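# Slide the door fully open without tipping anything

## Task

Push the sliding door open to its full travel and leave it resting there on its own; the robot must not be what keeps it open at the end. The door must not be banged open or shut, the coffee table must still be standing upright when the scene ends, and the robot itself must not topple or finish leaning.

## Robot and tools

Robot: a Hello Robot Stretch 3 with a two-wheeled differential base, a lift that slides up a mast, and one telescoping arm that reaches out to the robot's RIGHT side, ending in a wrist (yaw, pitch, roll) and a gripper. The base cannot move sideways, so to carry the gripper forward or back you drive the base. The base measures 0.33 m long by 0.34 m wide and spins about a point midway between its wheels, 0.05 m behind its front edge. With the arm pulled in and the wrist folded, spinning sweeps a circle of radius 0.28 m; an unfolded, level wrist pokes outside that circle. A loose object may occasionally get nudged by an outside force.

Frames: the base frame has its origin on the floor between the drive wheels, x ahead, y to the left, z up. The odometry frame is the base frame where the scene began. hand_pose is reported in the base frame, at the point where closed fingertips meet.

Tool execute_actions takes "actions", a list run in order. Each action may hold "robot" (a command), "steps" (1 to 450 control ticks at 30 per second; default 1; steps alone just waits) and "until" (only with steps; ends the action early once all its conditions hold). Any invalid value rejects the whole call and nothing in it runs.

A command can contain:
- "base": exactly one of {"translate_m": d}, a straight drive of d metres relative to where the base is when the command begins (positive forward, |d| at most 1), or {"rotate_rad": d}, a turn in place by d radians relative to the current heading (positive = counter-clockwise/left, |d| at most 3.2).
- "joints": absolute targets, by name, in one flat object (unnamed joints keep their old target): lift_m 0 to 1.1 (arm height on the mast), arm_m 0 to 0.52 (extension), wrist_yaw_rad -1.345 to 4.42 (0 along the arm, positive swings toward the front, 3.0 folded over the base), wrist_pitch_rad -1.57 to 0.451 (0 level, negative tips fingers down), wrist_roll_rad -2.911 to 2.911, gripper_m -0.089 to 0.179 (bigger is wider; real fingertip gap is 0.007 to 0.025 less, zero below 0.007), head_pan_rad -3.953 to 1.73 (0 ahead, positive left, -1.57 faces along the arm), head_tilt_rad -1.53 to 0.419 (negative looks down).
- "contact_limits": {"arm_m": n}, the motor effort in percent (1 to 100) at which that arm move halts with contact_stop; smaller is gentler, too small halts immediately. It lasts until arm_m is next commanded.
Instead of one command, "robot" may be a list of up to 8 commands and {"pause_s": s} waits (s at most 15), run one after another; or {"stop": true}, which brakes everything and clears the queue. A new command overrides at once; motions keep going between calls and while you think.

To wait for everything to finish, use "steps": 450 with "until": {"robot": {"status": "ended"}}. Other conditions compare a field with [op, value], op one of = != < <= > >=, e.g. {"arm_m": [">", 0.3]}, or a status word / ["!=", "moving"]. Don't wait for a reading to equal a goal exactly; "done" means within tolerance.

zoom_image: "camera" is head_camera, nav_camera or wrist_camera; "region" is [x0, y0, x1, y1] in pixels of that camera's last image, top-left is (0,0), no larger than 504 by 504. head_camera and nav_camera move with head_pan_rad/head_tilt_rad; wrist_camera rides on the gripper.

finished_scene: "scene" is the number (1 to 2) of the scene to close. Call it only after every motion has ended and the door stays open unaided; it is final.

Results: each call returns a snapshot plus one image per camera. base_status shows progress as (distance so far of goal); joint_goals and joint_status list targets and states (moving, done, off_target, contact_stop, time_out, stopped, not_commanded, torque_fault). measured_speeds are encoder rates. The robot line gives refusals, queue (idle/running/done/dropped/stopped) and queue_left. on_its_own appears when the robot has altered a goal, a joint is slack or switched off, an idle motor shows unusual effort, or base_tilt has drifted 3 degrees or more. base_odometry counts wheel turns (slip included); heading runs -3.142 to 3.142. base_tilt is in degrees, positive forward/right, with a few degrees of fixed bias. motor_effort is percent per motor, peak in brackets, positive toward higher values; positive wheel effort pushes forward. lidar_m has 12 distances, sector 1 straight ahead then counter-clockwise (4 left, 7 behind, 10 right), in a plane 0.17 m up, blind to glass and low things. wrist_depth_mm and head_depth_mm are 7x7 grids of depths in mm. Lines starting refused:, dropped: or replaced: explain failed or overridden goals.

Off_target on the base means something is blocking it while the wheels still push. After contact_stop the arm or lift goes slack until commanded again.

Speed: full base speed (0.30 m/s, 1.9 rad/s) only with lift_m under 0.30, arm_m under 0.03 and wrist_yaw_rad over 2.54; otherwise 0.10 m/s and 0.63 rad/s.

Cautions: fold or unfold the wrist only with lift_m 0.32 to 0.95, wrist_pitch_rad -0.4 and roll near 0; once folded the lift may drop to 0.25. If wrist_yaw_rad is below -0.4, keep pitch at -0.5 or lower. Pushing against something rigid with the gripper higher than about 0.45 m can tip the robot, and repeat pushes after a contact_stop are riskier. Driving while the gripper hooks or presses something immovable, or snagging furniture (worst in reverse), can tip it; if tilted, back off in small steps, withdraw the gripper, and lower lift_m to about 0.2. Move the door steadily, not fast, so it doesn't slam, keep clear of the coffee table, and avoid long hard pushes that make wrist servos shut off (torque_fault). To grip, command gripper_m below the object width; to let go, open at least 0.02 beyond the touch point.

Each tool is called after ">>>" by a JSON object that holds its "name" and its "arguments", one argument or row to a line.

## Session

>>> {"name": "execute_actions", "arguments": {
  "actions": []
}}

Scene clock: 0.00 s.
robot.base_odometry: x=+0.000 y=+0.000 heading=+0.000 (m, m, rad; robot's odometry frame)
robot.turned_by_wheels: +0.000 (rad since the last result)
robot.turned_by_imu: +0.000 (rad since the last result)
robot.base_tilt: forward=-1.8 right=-1.1 (deg)
robot.lidar_m: 1.06 2.33 2.70 1.31 1.62 1.33 1.08 1.00 1.00 0.98 0.90 0.91
robot.head_depth_mm: 936 936 936 936 937 935 935 / 1034 1039 1039 1041 1040 1036 1040 / 1163 1165 1166 1165 1164 1163 1165 / 1391 1326 1327 1325 1323 1329 1332 / 1652 1541 1548 1537 1490 1555 1543 / 1839 1981 1981 1974 1974 1981 1968 / 1914 2468 2476 2438 2445 2438 2211
robot.base_status: not_commanded
robot.joint_positions: lift_m=+0.507 arm_m=+0.001 wrist_yaw_rad=+3.033 wrist_pitch_rad=-0.402 wrist_roll_rad=+0.006 gripper_m=+0.037 head_pan_rad=+0.018 head_tilt_rad=-0.024
robot.joint_goals: lift_m=+0.507 arm_m=+0.001 wrist_yaw_rad=+3.033 wrist_pitch_rad=-0.402 wrist_roll_rad=+0.006 gripper_m=+0.037 head_pan_rad=+0.018 head_tilt_rad=-0.024
robot.joint_status: lift_m=not_commanded arm_m=not_commanded wrist_yaw_rad=not_commanded wrist_pitch_rad=not_commanded wrist_roll_rad=not_commanded gripper_m=not_commanded head_pan_rad=not_commanded head_tilt_rad=not_commanded
robot.measured_speeds: translate_m=+0.000 rotate_rad=+0.000 lift_m=+0.000 arm_m=+0.000 wrist_yaw_rad=+0.000 wrist_pitch_rad=+0.000 wrist_roll_rad=+0.000 head_pan_rad=+0.000 head_tilt_rad=+0.000
robot: refusals=0 queue=idle queue_left=0
robot.motor_effort: left_wheel=+1 right_wheel=+0 lift_m=+21 arm_m=+1 wrist_yaw_rad=+0 wrist_pitch_rad=+7 wrist_roll_rad=+0 gripper_m=-1 head_pan_rad=+0 head_tilt_rad=+2 (%)
robot.hand_pose: x=+0.0033 y=+0.0793 z=+0.5228 quat_wxyz=(+0.179, +0.701, +0.103, +0.682) (m; robot's base frame)
robot.wrist_depth_mm: - - - - - - - / - - - - - - - / - - - - - - - / - - - - - - - / 907 902 - 923 958 976 - / 764 755 751 782 814 823 822 / 659 654 676 687 682 704 713
pictures: head_camera (sideways: a quarter turn clockwise sets it upright), nav_camera (sideways: a quarter turn counterclockwise sets it upright), wrist_camera
Images, in order (width x height): head_camera 896x504, nav_camera 672x504, wrist_camera 644x364.

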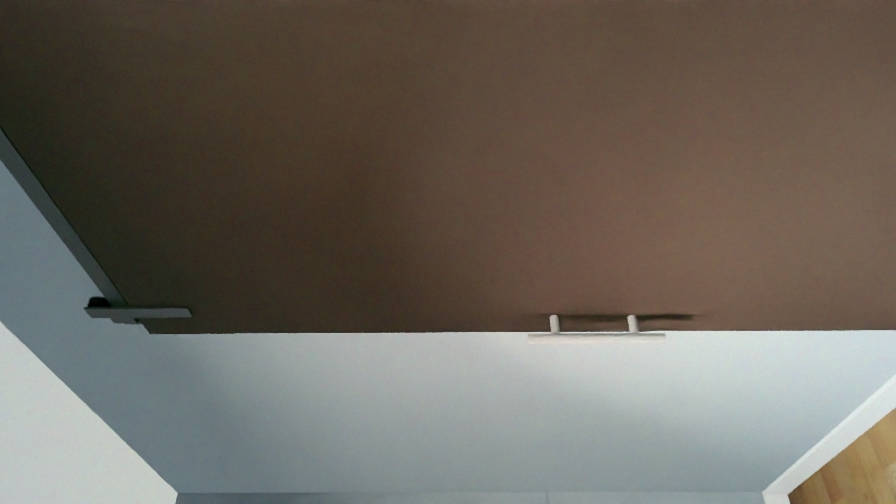

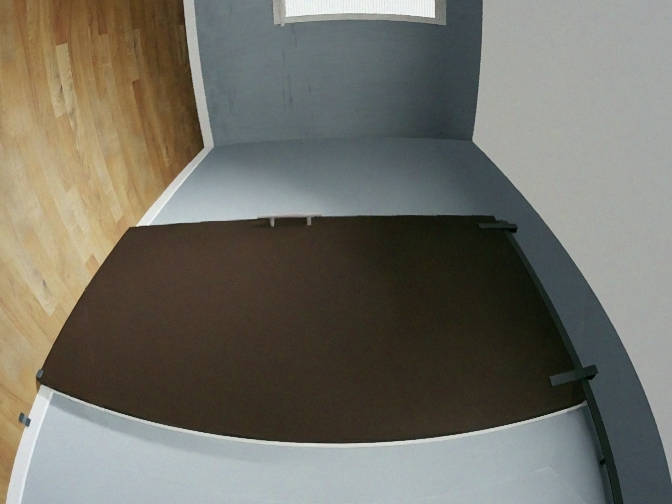

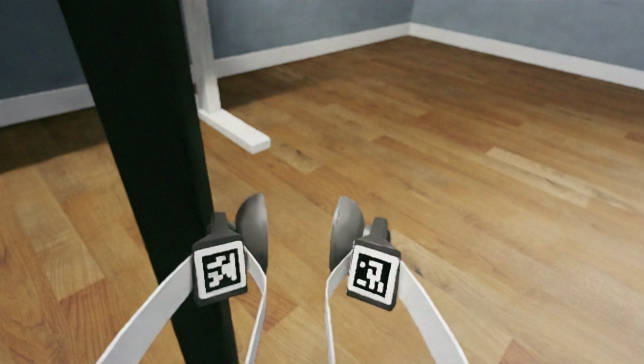

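>>> {"name": "execute_actions", "arguments": {
  "actions": [
    {"robot":[{"base":{"rotate_rad":0.527},"joints":{"lift_m":0.285,"head_pan_rad":-1.57,"head_tilt_rad":-0.55,"gripper_m":0.0}},{"base":{"translate_m":1.0}}],"steps":450,"until":{"robot":{"status":"ended"}}},
    {"robot":{"base":{"translate_m":0.353},"joints":{"lift_m":0.85}},"steps":200,"until":{"robot":{"lift_m":[">",0.36]}}},
    {"robot":{"joints":{"wrist_yaw_rad":0.0}},"steps":200,"until":{"robot":{"base_status":["!=","moving"],"wrist_yaw_rad":["<",1.5]}}},
    {"robot":{"base":{"rotate_rad":0.163},"joints":{"wrist_pitch_rad":0.0,"gripper_m":0.11}},"steps":300,"until":{"robot":{"status":"ended"}}}
  ]
}}

Scene clock: 27.47 s.
robot.base_odometry: x=+1.170 y=+0.680 heading=+0.690 (m, m, rad; robot's odometry frame)
robot.turned_by_wheels: +0.690 (rad since the last result)
robot.turned_by_imu: +0.699 (rad since the last result)
robot.base_tilt: forward=-1.8 right=-1.1 (deg)
robot.lidar_m: 1.44 1.50 1.86 1.81 1.89 2.38 2.33 0.91 0.68 0.66 0.75 1.04
robot.head_depth_mm: 528 573 628 694 778 883 994 / 530 574 631 696 772 899 999 / 530 574 631 698 781 867 - / 530 576 616 679 783 872 1005 / 537 593 660 734 841 967 1129 / 583 632 695 768 860 979 1132 / 582 633 696 769 861 977 1137
robot.base_status: done (rotate_rad +0.1629 of +0.1630)
robot.joint_positions: lift_m=+0.849 arm_m=+0.001 wrist_yaw_rad=+0.001 wrist_pitch_rad=-0.021 wrist_roll_rad=+0.006 gripper_m=+0.110 head_pan_rad=-1.563 head_tilt_rad=-0.543
robot.joint_goals: lift_m=+0.850 arm_m=+0.001 wrist_yaw_rad=+0.000 wrist_pitch_rad=+0.000 wrist_roll_rad=+0.006 gripper_m=+0.110 head_pan_rad=-1.570 head_tilt_rad=-0.550
robot.joint_status: lift_m=done arm_m=not_commanded wrist_yaw_rad=done wrist_pitch_rad=done wrist_roll_rad=not_commanded gripper_m=done head_pan_rad=done head_tilt_rad=done
robot.measured_speeds: translate_m=+0.000 rotate_rad=+0.000 lift_m=+0.000 arm_m=+0.000 wrist_yaw_rad=+0.000 wrist_pitch_rad=+0.000 wrist_roll_rad=+0.000 head_pan_rad=+0.000 head_tilt_rad=+0.000
robot: refusals=0 queue=done queue_left=0
robot.motor_effort: left_wheel=-1(8) right_wheel=+4(10) lift_m=+32(34) arm_m=+1(1) wrist_yaw_rad=-1(1) wrist_pitch_rad=+9(9) wrist_roll_rad=+0(0) gripper_m=+0(92) head_pan_rad=-3(39) head_tilt_rad=-2(28) (%)
robot.hand_pose: x=-0.0212 y=-0.4015 z=+0.9586 quat_wxyz=(+0.705, +0.008, -0.709, -0.007) (m; robot's base frame)
robot.wrist_depth_mm: 431 435 391 383 387 391 392 / 454 454 405 397 397 405 403 / 471 468 421 412 420 419 421 / 482 489 431 433 428 432 440 / 495 497 449 446 452 451 452 / 517 - 514 466 460 471 480 / 540 545 531 486 485 483 497
pictures: head_camera (sideways: a quarter turn clockwise sets it upright), nav_camera (sideways: a quarter turn counterclockwise sets it upright), wrist_camera
Images, in order (width x height): head_camera 896x504, nav_camera 672x504, wrist_camera 644x364.

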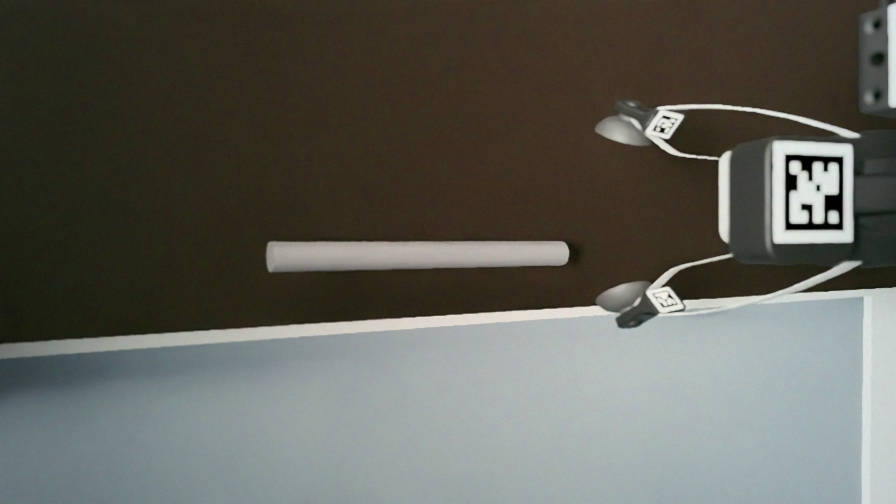

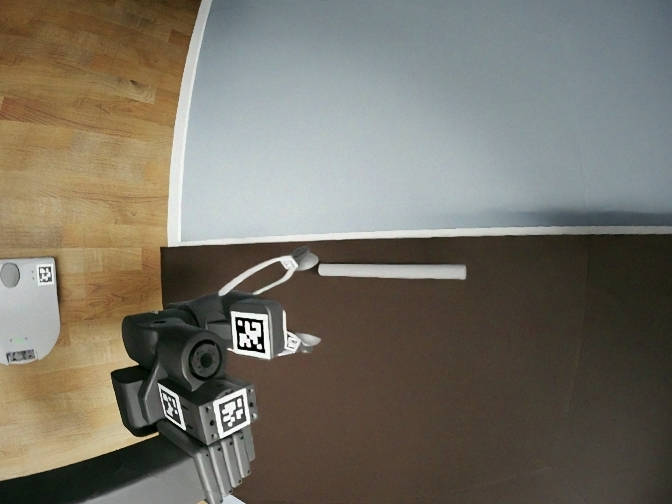

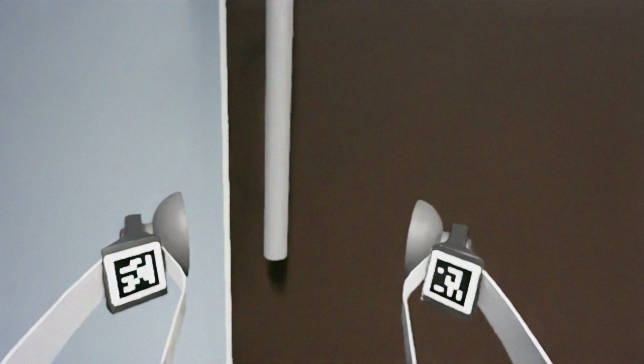

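>>> {"name": "execute_actions", "arguments": {
  "actions": [
    {"robot":[{"base":{"rotate_rad":-0.013},"joints":{"arm_m":0.1}},{"base":{"translate_m":0.035},"joints":{"arm_m":0.208,"head_pan_rad":-2.5,"head_tilt_rad":0.3}}],"steps":450,"until":{"robot":{"status":"ended"}}}
  ]
}}

Scene clock: 35.30 s.
robot.base_odometry: x=+1.197 y=+0.702 heading=+0.677 (m, m, rad; robot's odometry frame)
robot.turned_by_wheels: -0.013 (rad since the last result)
robot.turned_by_imu: -0.012 (rad since the last result)
robot.base_tilt: forward=-1.7 right=-1.1 (deg)
robot.lidar_m: 1.40 1.46 1.88 1.81 1.88 2.40 2.36 0.93 0.68 0.66 0.75 1.03
robot.head_depth_mm: 1285 1622 2146 2171 1933 1766 1607 / 1282 1620 1858 1715 1561 1452 1347 / 1280 1559 1520 1418 1322 1229 1156 / 1274 1360 1182 1110 1045 983 933 / 1214 1129 1021 966 914 875 831 / 1092 951 901 857 817 782 748 / 937 841 804 769 736 707 680
robot.base_status: done (translate_m +0.0350 of +0.0350)
robot.joint_positions: lift_m=+0.849 arm_m=+0.208 wrist_yaw_rad=+0.001 wrist_pitch_rad=-0.020 wrist_roll_rad=+0.006 gripper_m=+0.110 head_pan_rad=-2.493 head_tilt_rad=+0.283
robot.joint_goals: lift_m=+0.850 arm_m=+0.208 wrist_yaw_rad=+0.000 wrist_pitch_rad=+0.000 wrist_roll_rad=+0.006 gripper_m=+0.110 head_pan_rad=-2.500 head_tilt_rad=+0.300
robot.joint_status: lift_m=done arm_m=done wrist_yaw_rad=done wrist_pitch_rad=done wrist_roll_rad=not_commanded gripper_m=done head_pan_rad=done head_tilt_rad=done
robot.measured_speeds: translate_m=+0.000 rotate_rad=+0.000 lift_m=+0.000 arm_m=+0.000 wrist_yaw_rad=+0.000 wrist_pitch_rad=+0.000 wrist_roll_rad=+0.000 head_pan_rad=+0.000 head_tilt_rad=+0.000
robot: refusals=0 queue=done queue_left=0
robot.motor_effort: left_wheel=+0(5) right_wheel=+2(7) lift_m=+32(32) arm_m=+3(4) wrist_yaw_rad=+0(1) wrist_pitch_rad=+9(9) wrist_roll_rad=+0(0) gripper_m=+0(0) head_pan_rad=-3(38) head_tilt_rad=+7(41) (%)
robot.hand_pose: x=-0.0213 y=-0.6084 z=+0.9588 quat_wxyz=(+0.705, +0.008, -0.709, -0.007) (m; robot's base frame)
robot.wrist_depth_mm: 240 241 190 129 193 194 197 / 246 249 196 134 200 200 204 / 255 256 205 139 208 210 211 / 266 267 214 146 217 218 219 / 275 277 221 153 223 227 228 / 286 - 228 165 233 235 237 / 299 302 239 238 241 248 248
pictures: head_camera (sideways: a quarter turn clockwise sets it upright), nav_camera (sideways: a quarter turn counterclockwise sets it upright), wrist_camera
Images, in order (width x height): head_camera 896x504, nav_camera 672x504, wrist_camera 644x364.

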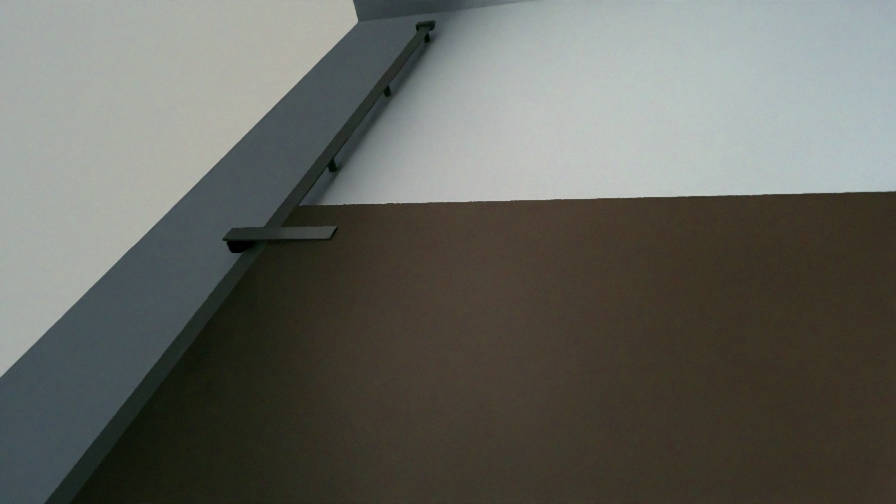

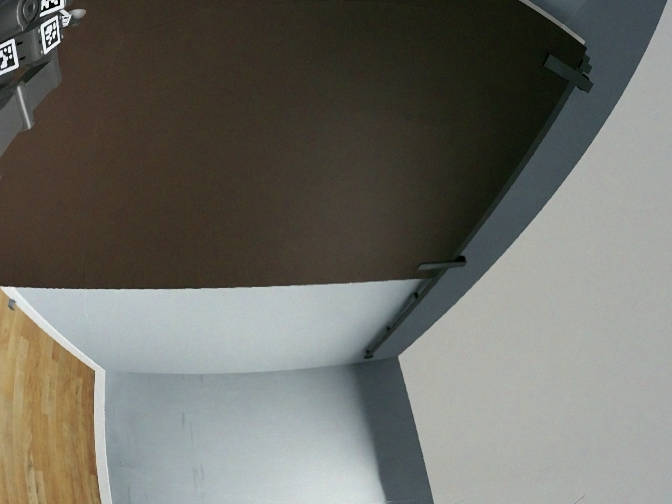

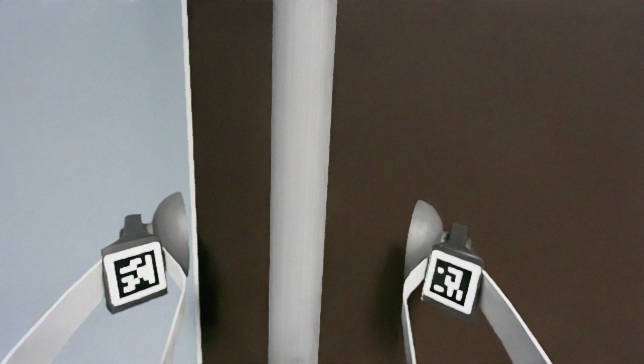

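>>> {"name": "execute_actions", "arguments": {
  "actions": [
    {"robot":{"joints":{"arm_m":0.203,"gripper_m":0.015}},"steps":150,"until":{"robot":{"status":"ended"}}},
    {"robot":{"base":{"translate_m":-0.95}},"steps":315,"until":{"robot":{"wrist_yaw_rad":[">",0.12]}}},
    {"robot":{"stop":true},"steps":10}
  ]
}}

Scene clock: 48.07 s.
robot.base_odometry: x=+0.590 y=+0.215 heading=+0.677 (m, m, rad; robot's odometry frame)
robot.turned_by_wheels: +0.000 (rad since the last result)
robot.turned_by_imu: +0.003 (rad since the last result)
robot.base_tilt: forward=-1.1 right=-2.1 (deg)
robot.lidar_m: 2.18 2.26 1.88 1.36 1.83 1.64 1.59 0.91 0.67 0.65 1.09 1.05
robot.head_depth_mm: 1288 1630 1725 1640 1555 1488 1426 / 1290 1623 1784 1686 1552 1434 1336 / 1281 1558 1487 1400 1305 1219 1149 / 1274 1354 1165 1096 1034 972 925 / 1206 1114 1007 953 902 862 822 / 1083 938 889 846 809 771 739 / 922 829 794 759 727 699 672
robot.base_status: moving (translate_m -0.7783 of -0.7783)
robot.joint_positions: lift_m=+0.849 arm_m=+0.203 wrist_yaw_rad=+0.118 wrist_pitch_rad=-0.021 wrist_roll_rad=+0.006 gripper_m=+0.015 head_pan_rad=-2.493 head_tilt_rad=+0.284
robot.joint_goals: lift_m=+0.850 arm_m=+0.203 wrist_yaw_rad=+0.096 wrist_pitch_rad=+0.000 wrist_roll_rad=+0.006 gripper_m=+0.015 head_pan_rad=-2.500 head_tilt_rad=+0.300
robot.joint_status: lift_m=done arm_m=done wrist_yaw_rad=done wrist_pitch_rad=done wrist_roll_rad=not_commanded gripper_m=done head_pan_rad=done head_tilt_rad=done
robot.measured_speeds: translate_m=-0.010 rotate_rad=-0.003 lift_m=+0.000 arm_m=+0.000 wrist_yaw_rad=-0.120 wrist_pitch_rad=+0.000 wrist_roll_rad=+0.000 head_pan_rad=+0.000 head_tilt_rad=+0.000
robot: refusals=0 queue=stopped queue_left=0
robot.on_its_own: wrist_yaw_rad is held at +0.096, not at your +0.000, by its stall guard, which is still easing
robot.motor_effort: left_wheel=+6(16) right_wheel=-4(34) lift_m=+32(32) arm_m=+1(2) wrist_yaw_rad=-16(54) wrist_pitch_rad=+9(10) wrist_roll_rad=+0(0) gripper_m=-8(93) head_pan_rad=-3(4) head_tilt_rad=+7(7) (%)
robot.hand_pose: x=+0.0085 y=-0.6018 z=+0.9586 quat_wxyz=(+0.705, +0.049, -0.707, +0.034) (m; robot's base frame)
robot.wrist_depth_mm: - - 195 128 186 182 179 / - - 201 134 194 187 184 / - - 209 140 200 194 191 / - - 216 147 206 202 197 / - - - 146 214 209 205 / - - 235 153 221 216 211 / - - 246 233 233 225 220
pictures: head_camera (sideways: a quarter turn clockwise sets it upright), nav_camera (sideways: a quarter turn counterclockwise sets it upright), wrist_camera
Images, in order (width x height): head_camera 896x504, nav_camera 672x504, wrist_camera 644x364.

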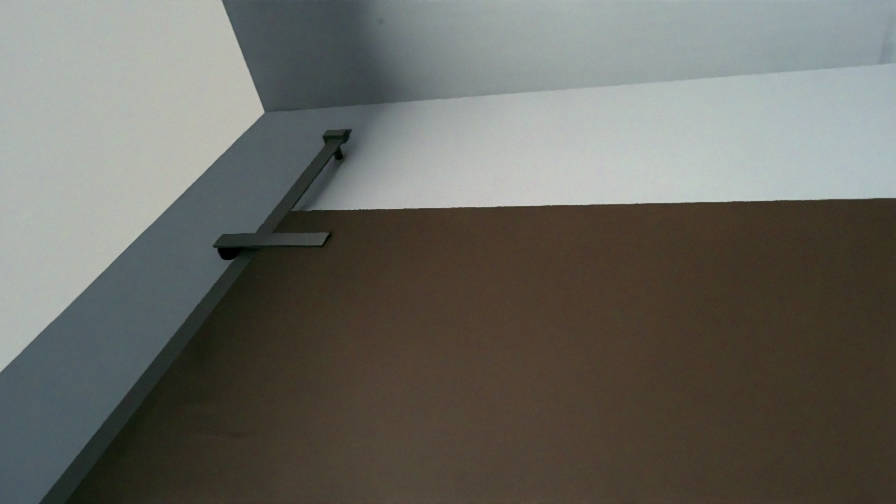

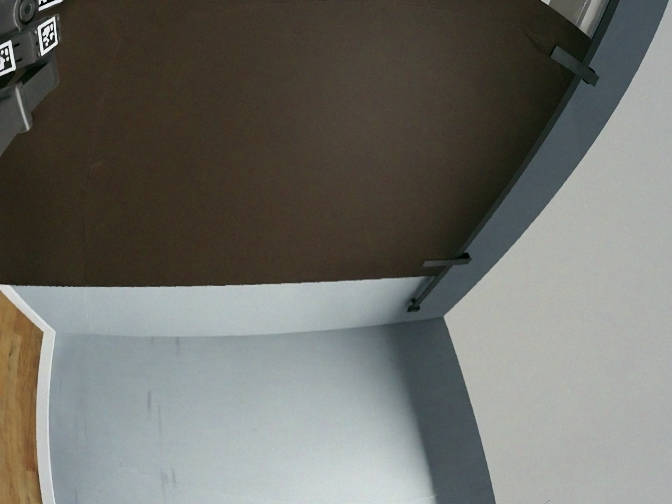

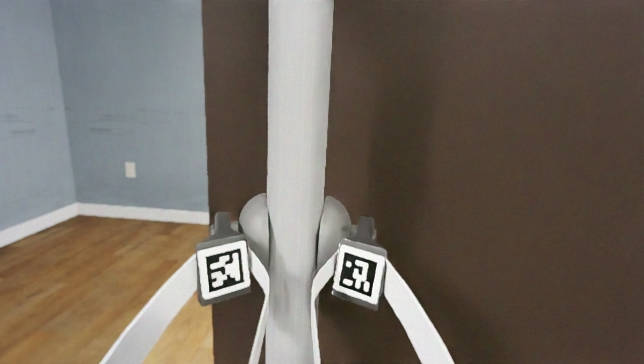

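>>> {"name": "execute_actions", "arguments": {
  "actions": [
    {"robot":{"base":{"translate_m":-0.31},"joints":{"wrist_yaw_rad":0.09,"arm_m":0.197}},"steps":125,"until":{"robot":{"wrist_yaw_rad":[">",0.2]}}},
    {"robot":{"stop":true},"steps":10}
  ]
}}

Scene clock: 56.63 s.
robot.base_odometry: x=+0.349 y=+0.020 heading=+0.677 (m, m, rad; robot's odometry frame)
robot.turned_by_wheels: +0.000 (rad since the last result)
robot.turned_by_imu: +0.001 (rad since the last result)
robot.base_tilt: forward=-1.7 right=-1.1 (deg)
robot.lidar_m: 2.48 2.55 1.41 1.40 1.80 1.33 1.28 0.91 0.67 0.65 3.06 1.29
robot.head_depth_mm: 1287 1460 1392 1313 1249 1200 1150 / 1283 1540 1490 1408 1336 1274 1225 / 1283 1538 1508 1386 1299 1213 1139 / 1290 1347 1166 1093 1023 972 917 / 1212 1104 1005 948 902 855 816 / 1077 933 884 842 803 766 736 / 917 825 790 754 724 696 669
robot.base_status: stopped (translate_m -0.3100 of -0.3100)
robot.joint_positions: lift_m=+0.849 arm_m=+0.197 wrist_yaw_rad=+0.098 wrist_pitch_rad=-0.021 wrist_roll_rad=+0.006 gripper_m=+0.015 head_pan_rad=-2.493 head_tilt_rad=+0.284
robot.joint_goals: lift_m=+0.850 arm_m=+0.197 wrist_yaw_rad=+0.090 wrist_pitch_rad=+0.000 wrist_roll_rad=+0.006 gripper_m=+0.015 head_pan_rad=-2.500 head_tilt_rad=+0.300
robot.joint_status: lift_m=done arm_m=done wrist_yaw_rad=done wrist_pitch_rad=done wrist_roll_rad=not_commanded gripper_m=done head_pan_rad=done head_tilt_rad=done
robot.measured_speeds: translate_m=+0.000 rotate_rad=+0.000 lift_m=+0.000 arm_m=+0.000 wrist_yaw_rad=+0.000 wrist_pitch_rad=+0.000 wrist_roll_rad=+0.000 head_pan_rad=+0.000 head_tilt_rad=+0.000
robot: refusals=0 queue=stopped queue_left=0
robot.motor_effort: left_wheel=+0(16) right_wheel=+2(32) lift_m=+32(32) arm_m=+1(2) wrist_yaw_rad=-6(55) wrist_pitch_rad=+9(9) wrist_roll_rad=+0(0) gripper_m=-6(15) head_pan_rad=-3(3) head_tilt_rad=+7(7) (%)
robot.hand_pose: x=+0.0035 y=-0.5964 z=+0.9586 quat_wxyz=(+0.705, +0.042, -0.708, +0.027) (m; robot's base frame)
robot.wrist_depth_mm: - - 197 131 189 186 183 / - - 204 135 195 192 189 / - - 212 141 203 199 195 / - - 219 146 209 206 204 / - - 275 149 218 215 209 / - - 237 156 226 222 217 / - - 248 236 235 230 227
pictures: head_camera (sideways: a quarter turn clockwise sets it upright), nav_camera (sideways: a quarter turn counterclockwise sets it upright), wrist_camera
Images, in order (width x height): head_camera 896x504, nav_camera 672x504, wrist_camera 644x364.

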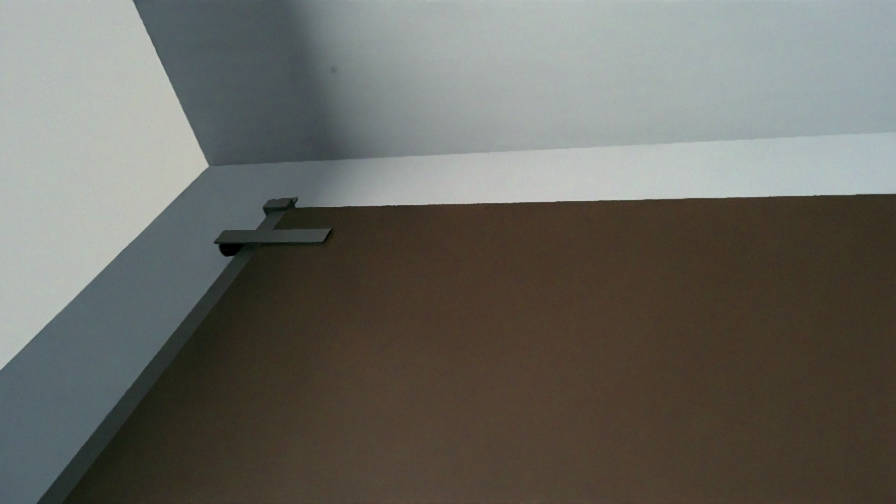

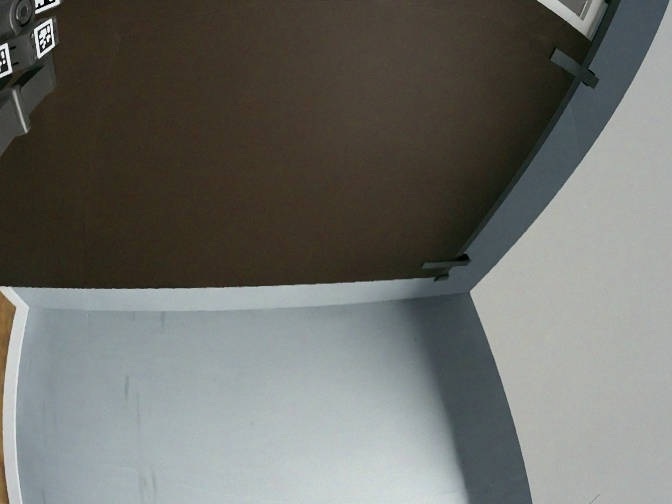

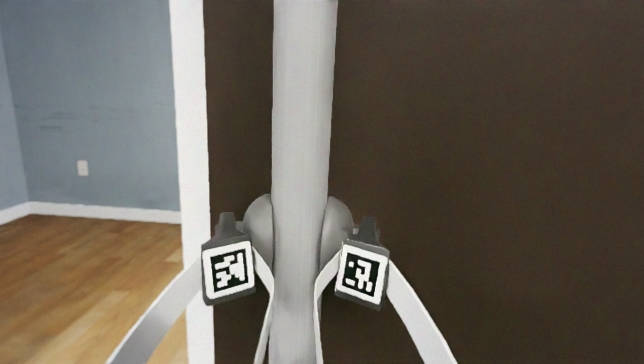

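About 0.08–0.09 left.

>>> {"name": "execute_actions", "arguments": {
  "actions": [
    {"robot":[{"base":{"translate_m":-0.06}},{"base":{"translate_m":-0.025}},{"base":{"translate_m":-0.025}},{"base":{"translate_m":-0.025}}],"steps":200,"until":{"robot":{"wrist_yaw_rad":[">",0.16]}}},
    {"robot":{"stop":true},"steps":10}
  ]
}}

Scene clock: 63.33 s.
robot.base_odometry: x=+0.263 y=-0.049 heading=+0.677 (m, m, rad; robot's odometry frame)
robot.turned_by_wheels: +0.000 (rad since the last result)
robot.turned_by_imu: +0.002 (rad since the last result)
robot.base_tilt: forward=-2.3 right=-1.5 (deg)
robot.lidar_m: 2.59 2.56 1.43 1.82 1.64 1.21 1.17 0.90 0.66 0.64 0.72 1.38
robot.head_depth_mm: 1286 1332 1274 1209 1146 1098 1046 / 1283 1444 1368 1285 1227 1167 1115 / 1292 1502 1443 1360 1269 1197 1140 / 1285 1336 1154 1082 1021 960 914 / 1209 1091 1002 943 894 852 812 / 1069 926 879 838 797 767 733 / 918 824 785 752 718 692 667
robot.base_status: moving (translate_m -0.0250 of -0.0250)
robot.joint_positions: lift_m=+0.849 arm_m=+0.197 wrist_yaw_rad=+0.176 wrist_pitch_rad=-0.020 wrist_roll_rad=+0.006 gripper_m=+0.015 head_pan_rad=-2.493 head_tilt_rad=+0.284
robot.joint_goals: lift_m=+0.850 arm_m=+0.197 wrist_yaw_rad=+0.159 wrist_pitch_rad=+0.000 wrist_roll_rad=+0.006 gripper_m=+0.015 head_pan_rad=-2.500 head_tilt_rad=+0.300
robot.joint_status: lift_m=done arm_m=done wrist_yaw_rad=done wrist_pitch_rad=done wrist_roll_rad=not_commanded gripper_m=done head_pan_rad=done head_tilt_rad=done
robot.measured_speeds: translate_m=+0.000 rotate_rad=+0.000 lift_m=+0.000 arm_m=+0.000 wrist_yaw_rad=+0.000 wrist_pitch_rad=+0.000 wrist_roll_rad=+0.000 head_pan_rad=+0.000 head_tilt_rad=+0.000
robot: refusals=0 queue=stopped queue_left=0
robot.on_its_own: wrist_yaw_rad is held at +0.159, not at your +0.090, by its stall guard, which is not easing now
robot.motor_effort: left_wheel=+5(19) right_wheel=-8(30) lift_m=+32(32) arm_m=+1(1) wrist_yaw_rad=-14(51) wrist_pitch_rad=+9(10) wrist_roll_rad=+0(0) gripper_m=-8(15) head_pan_rad=-3(4) head_tilt_rad=+7(7) (%)
robot.hand_pose: x=+0.0234 y=-0.5936 z=+0.9588 quat_wxyz=(+0.703, +0.070, -0.705, +0.055) (m; robot's base frame)
robot.wrist_depth_mm: - 258 199 131 186 178 172 / - 266 207 136 190 184 178 / - 276 215 142 197 191 183 / - 288 222 149 205 196 189 / - 300 296 148 211 204 195 / - 311 240 155 218 211 204 / - 327 255 231 228 218 209
pictures: head_camera (sideways: a quarter turn clockwise sets it upright), nav_camera (sideways: a quarter turn counterclockwise sets it upright), wrist_camera
Images, in order (width x height): head_camera 896x504, nav_camera 672x504, wrist_camera 644x364.

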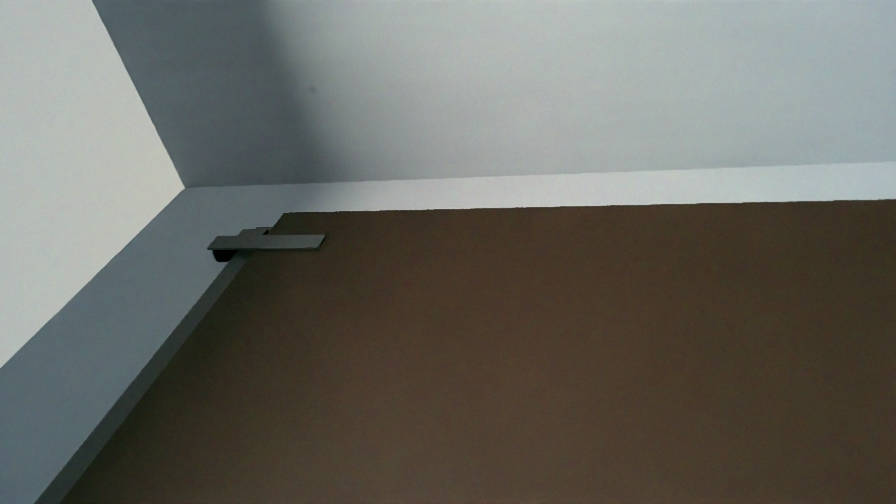

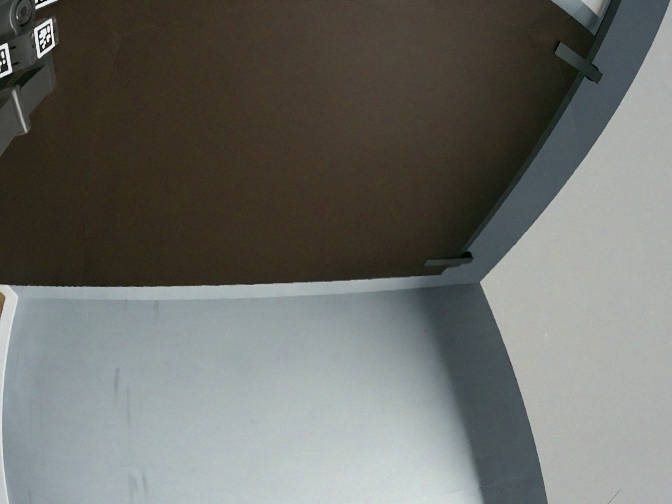

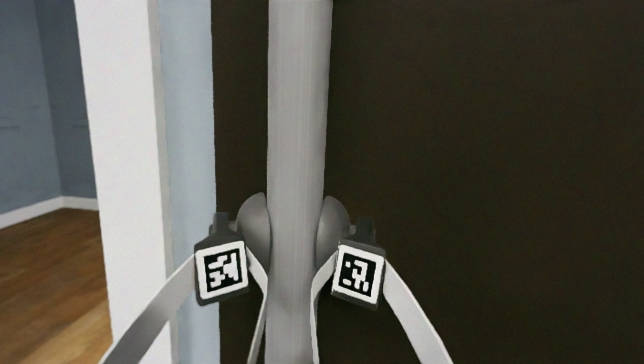

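At the stop, as in scene 1. Release.

>>> {"name": "execute_actions", "arguments": {
  "actions": [
    {"robot":[{"joints":{"gripper_m":0.075}},{"joints":{"arm_m":0.11}}],"steps":200,"until":{"robot":{"status":"ended"}}}
  ]
}}

Scene clock: 68.97 s.
robot.base_odometry: x=+0.263 y=-0.049 heading=+0.677 (m, m, rad; robot's odometry frame)
robot.turned_by_wheels: +0.000 (rad since the last result)
robot.turned_by_imu: +0.000 (rad since the last result)
robot.base_tilt: forward=-1.7 right=-1.1 (deg)
robot.lidar_m: 2.59 2.56 1.43 1.82 1.65 1.21 1.17 0.91 0.67 0.65 0.72 1.39
robot.head_depth_mm: 1286 1338 1266 1202 1150 1094 1049 / 1286 1449 1370 1291 1222 1169 1120 / 1278 1495 1445 1346 1274 1201 1135 / 1278 1343 1156 1085 1026 963 916 / 1214 1094 999 948 895 853 816 / 1069 929 883 838 801 764 735 / 916 824 788 751 721 694 668
robot.base_status: stopped (translate_m -0.0250 of -0.0250)
robot.joint_positions: lift_m=+0.849 arm_m=+0.110 wrist_yaw_rad=+0.160 wrist_pitch_rad=-0.020 wrist_roll_rad=+0.006 gripper_m=+0.075 head_pan_rad=-2.493 head_tilt_rad=+0.284
robot.joint_goals: lift_m=+0.850 arm_m=+0.110 wrist_yaw_rad=+0.159 wrist_pitch_rad=+0.000 wrist_roll_rad=+0.006 gripper_m=+0.075 head_pan_rad=-2.500 head_tilt_rad=+0.300
robot.joint_status: lift_m=done arm_m=done wrist_yaw_rad=done wrist_pitch_rad=done wrist_roll_rad=not_commanded gripper_m=done head_pan_rad=done head_tilt_rad=done
robot.measured_speeds: translate_m=+0.000 rotate_rad=+0.000 lift_m=+0.000 arm_m=+0.000 wrist_yaw_rad=+0.000 wrist_pitch_rad=+0.000 wrist_roll_rad=+0.000 head_pan_rad=+0.000 head_tilt_rad=+0.000
robot: refusals=0 queue=done queue_left=0
robot.on_its_own: wrist_yaw_rad is held at +0.159, not at your +0.090, by its stall guard, which is not easing now
robot.motor_effort: left_wheel=+0(5) right_wheel=+1(8) lift_m=+32(32) arm_m=-2(3) wrist_yaw_rad=+0(15) wrist_pitch_rad=+9(9) wrist_roll_rad=+0(0) gripper_m=+0(89) head_pan_rad=-3(3) head_tilt_rad=+7(7) (%)
robot.hand_pose: x=+0.0192 y=-0.5077 z=+0.9588 quat_wxyz=(+0.704, +0.064, -0.706, +0.049) (m; robot's base frame)
robot.wrist_depth_mm: - 345 334 268 267 258 250 / - - 347 284 277 269 257 / - - 360 286 286 274 266 / - - 377 299 296 280 277 / - - 380 309 302 296 284 / - - 403 322 - 306 297 / - - 423 342 329 314 305
pictures: head_camera (sideways: a quarter turn clockwise sets it upright), nav_camera (sideways: a quarter turn counterclockwise sets it upright), wrist_camera
Images, in order (width x height): head_camera 896x504, nav_camera 672x504, wrist_camera 644x364.

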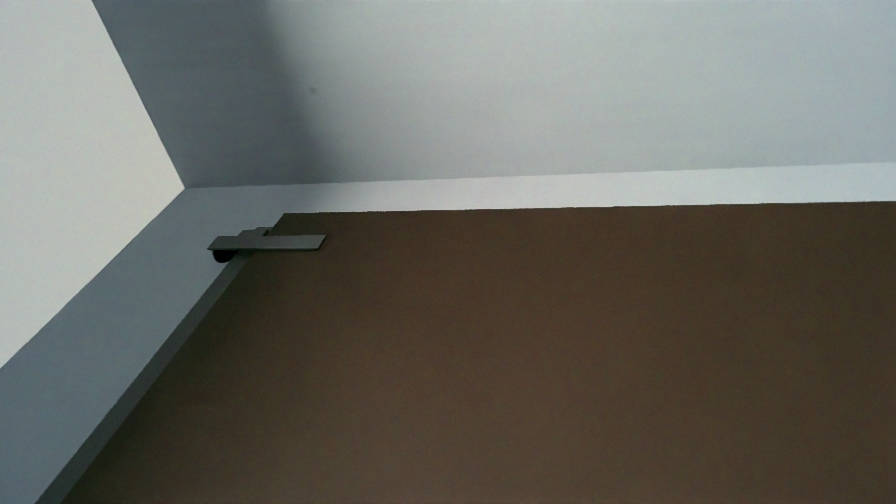

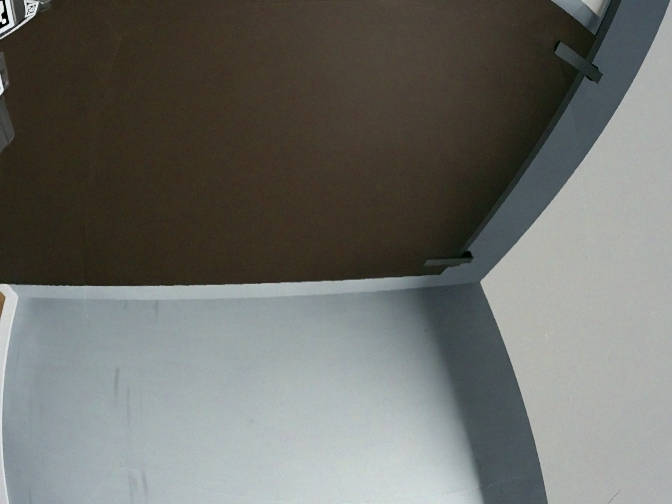

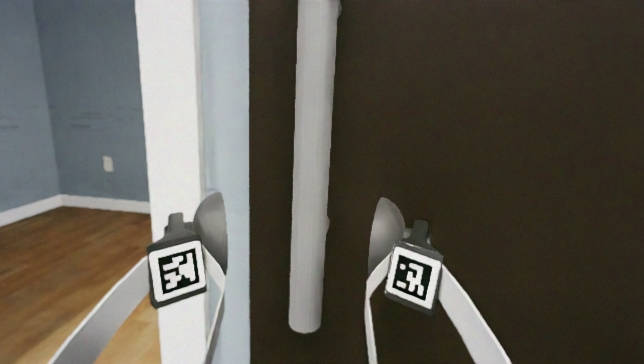

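>>> {"name": "finished_scene", "arguments": {
  "scene": 2
}}

The scene is finished: the task was done.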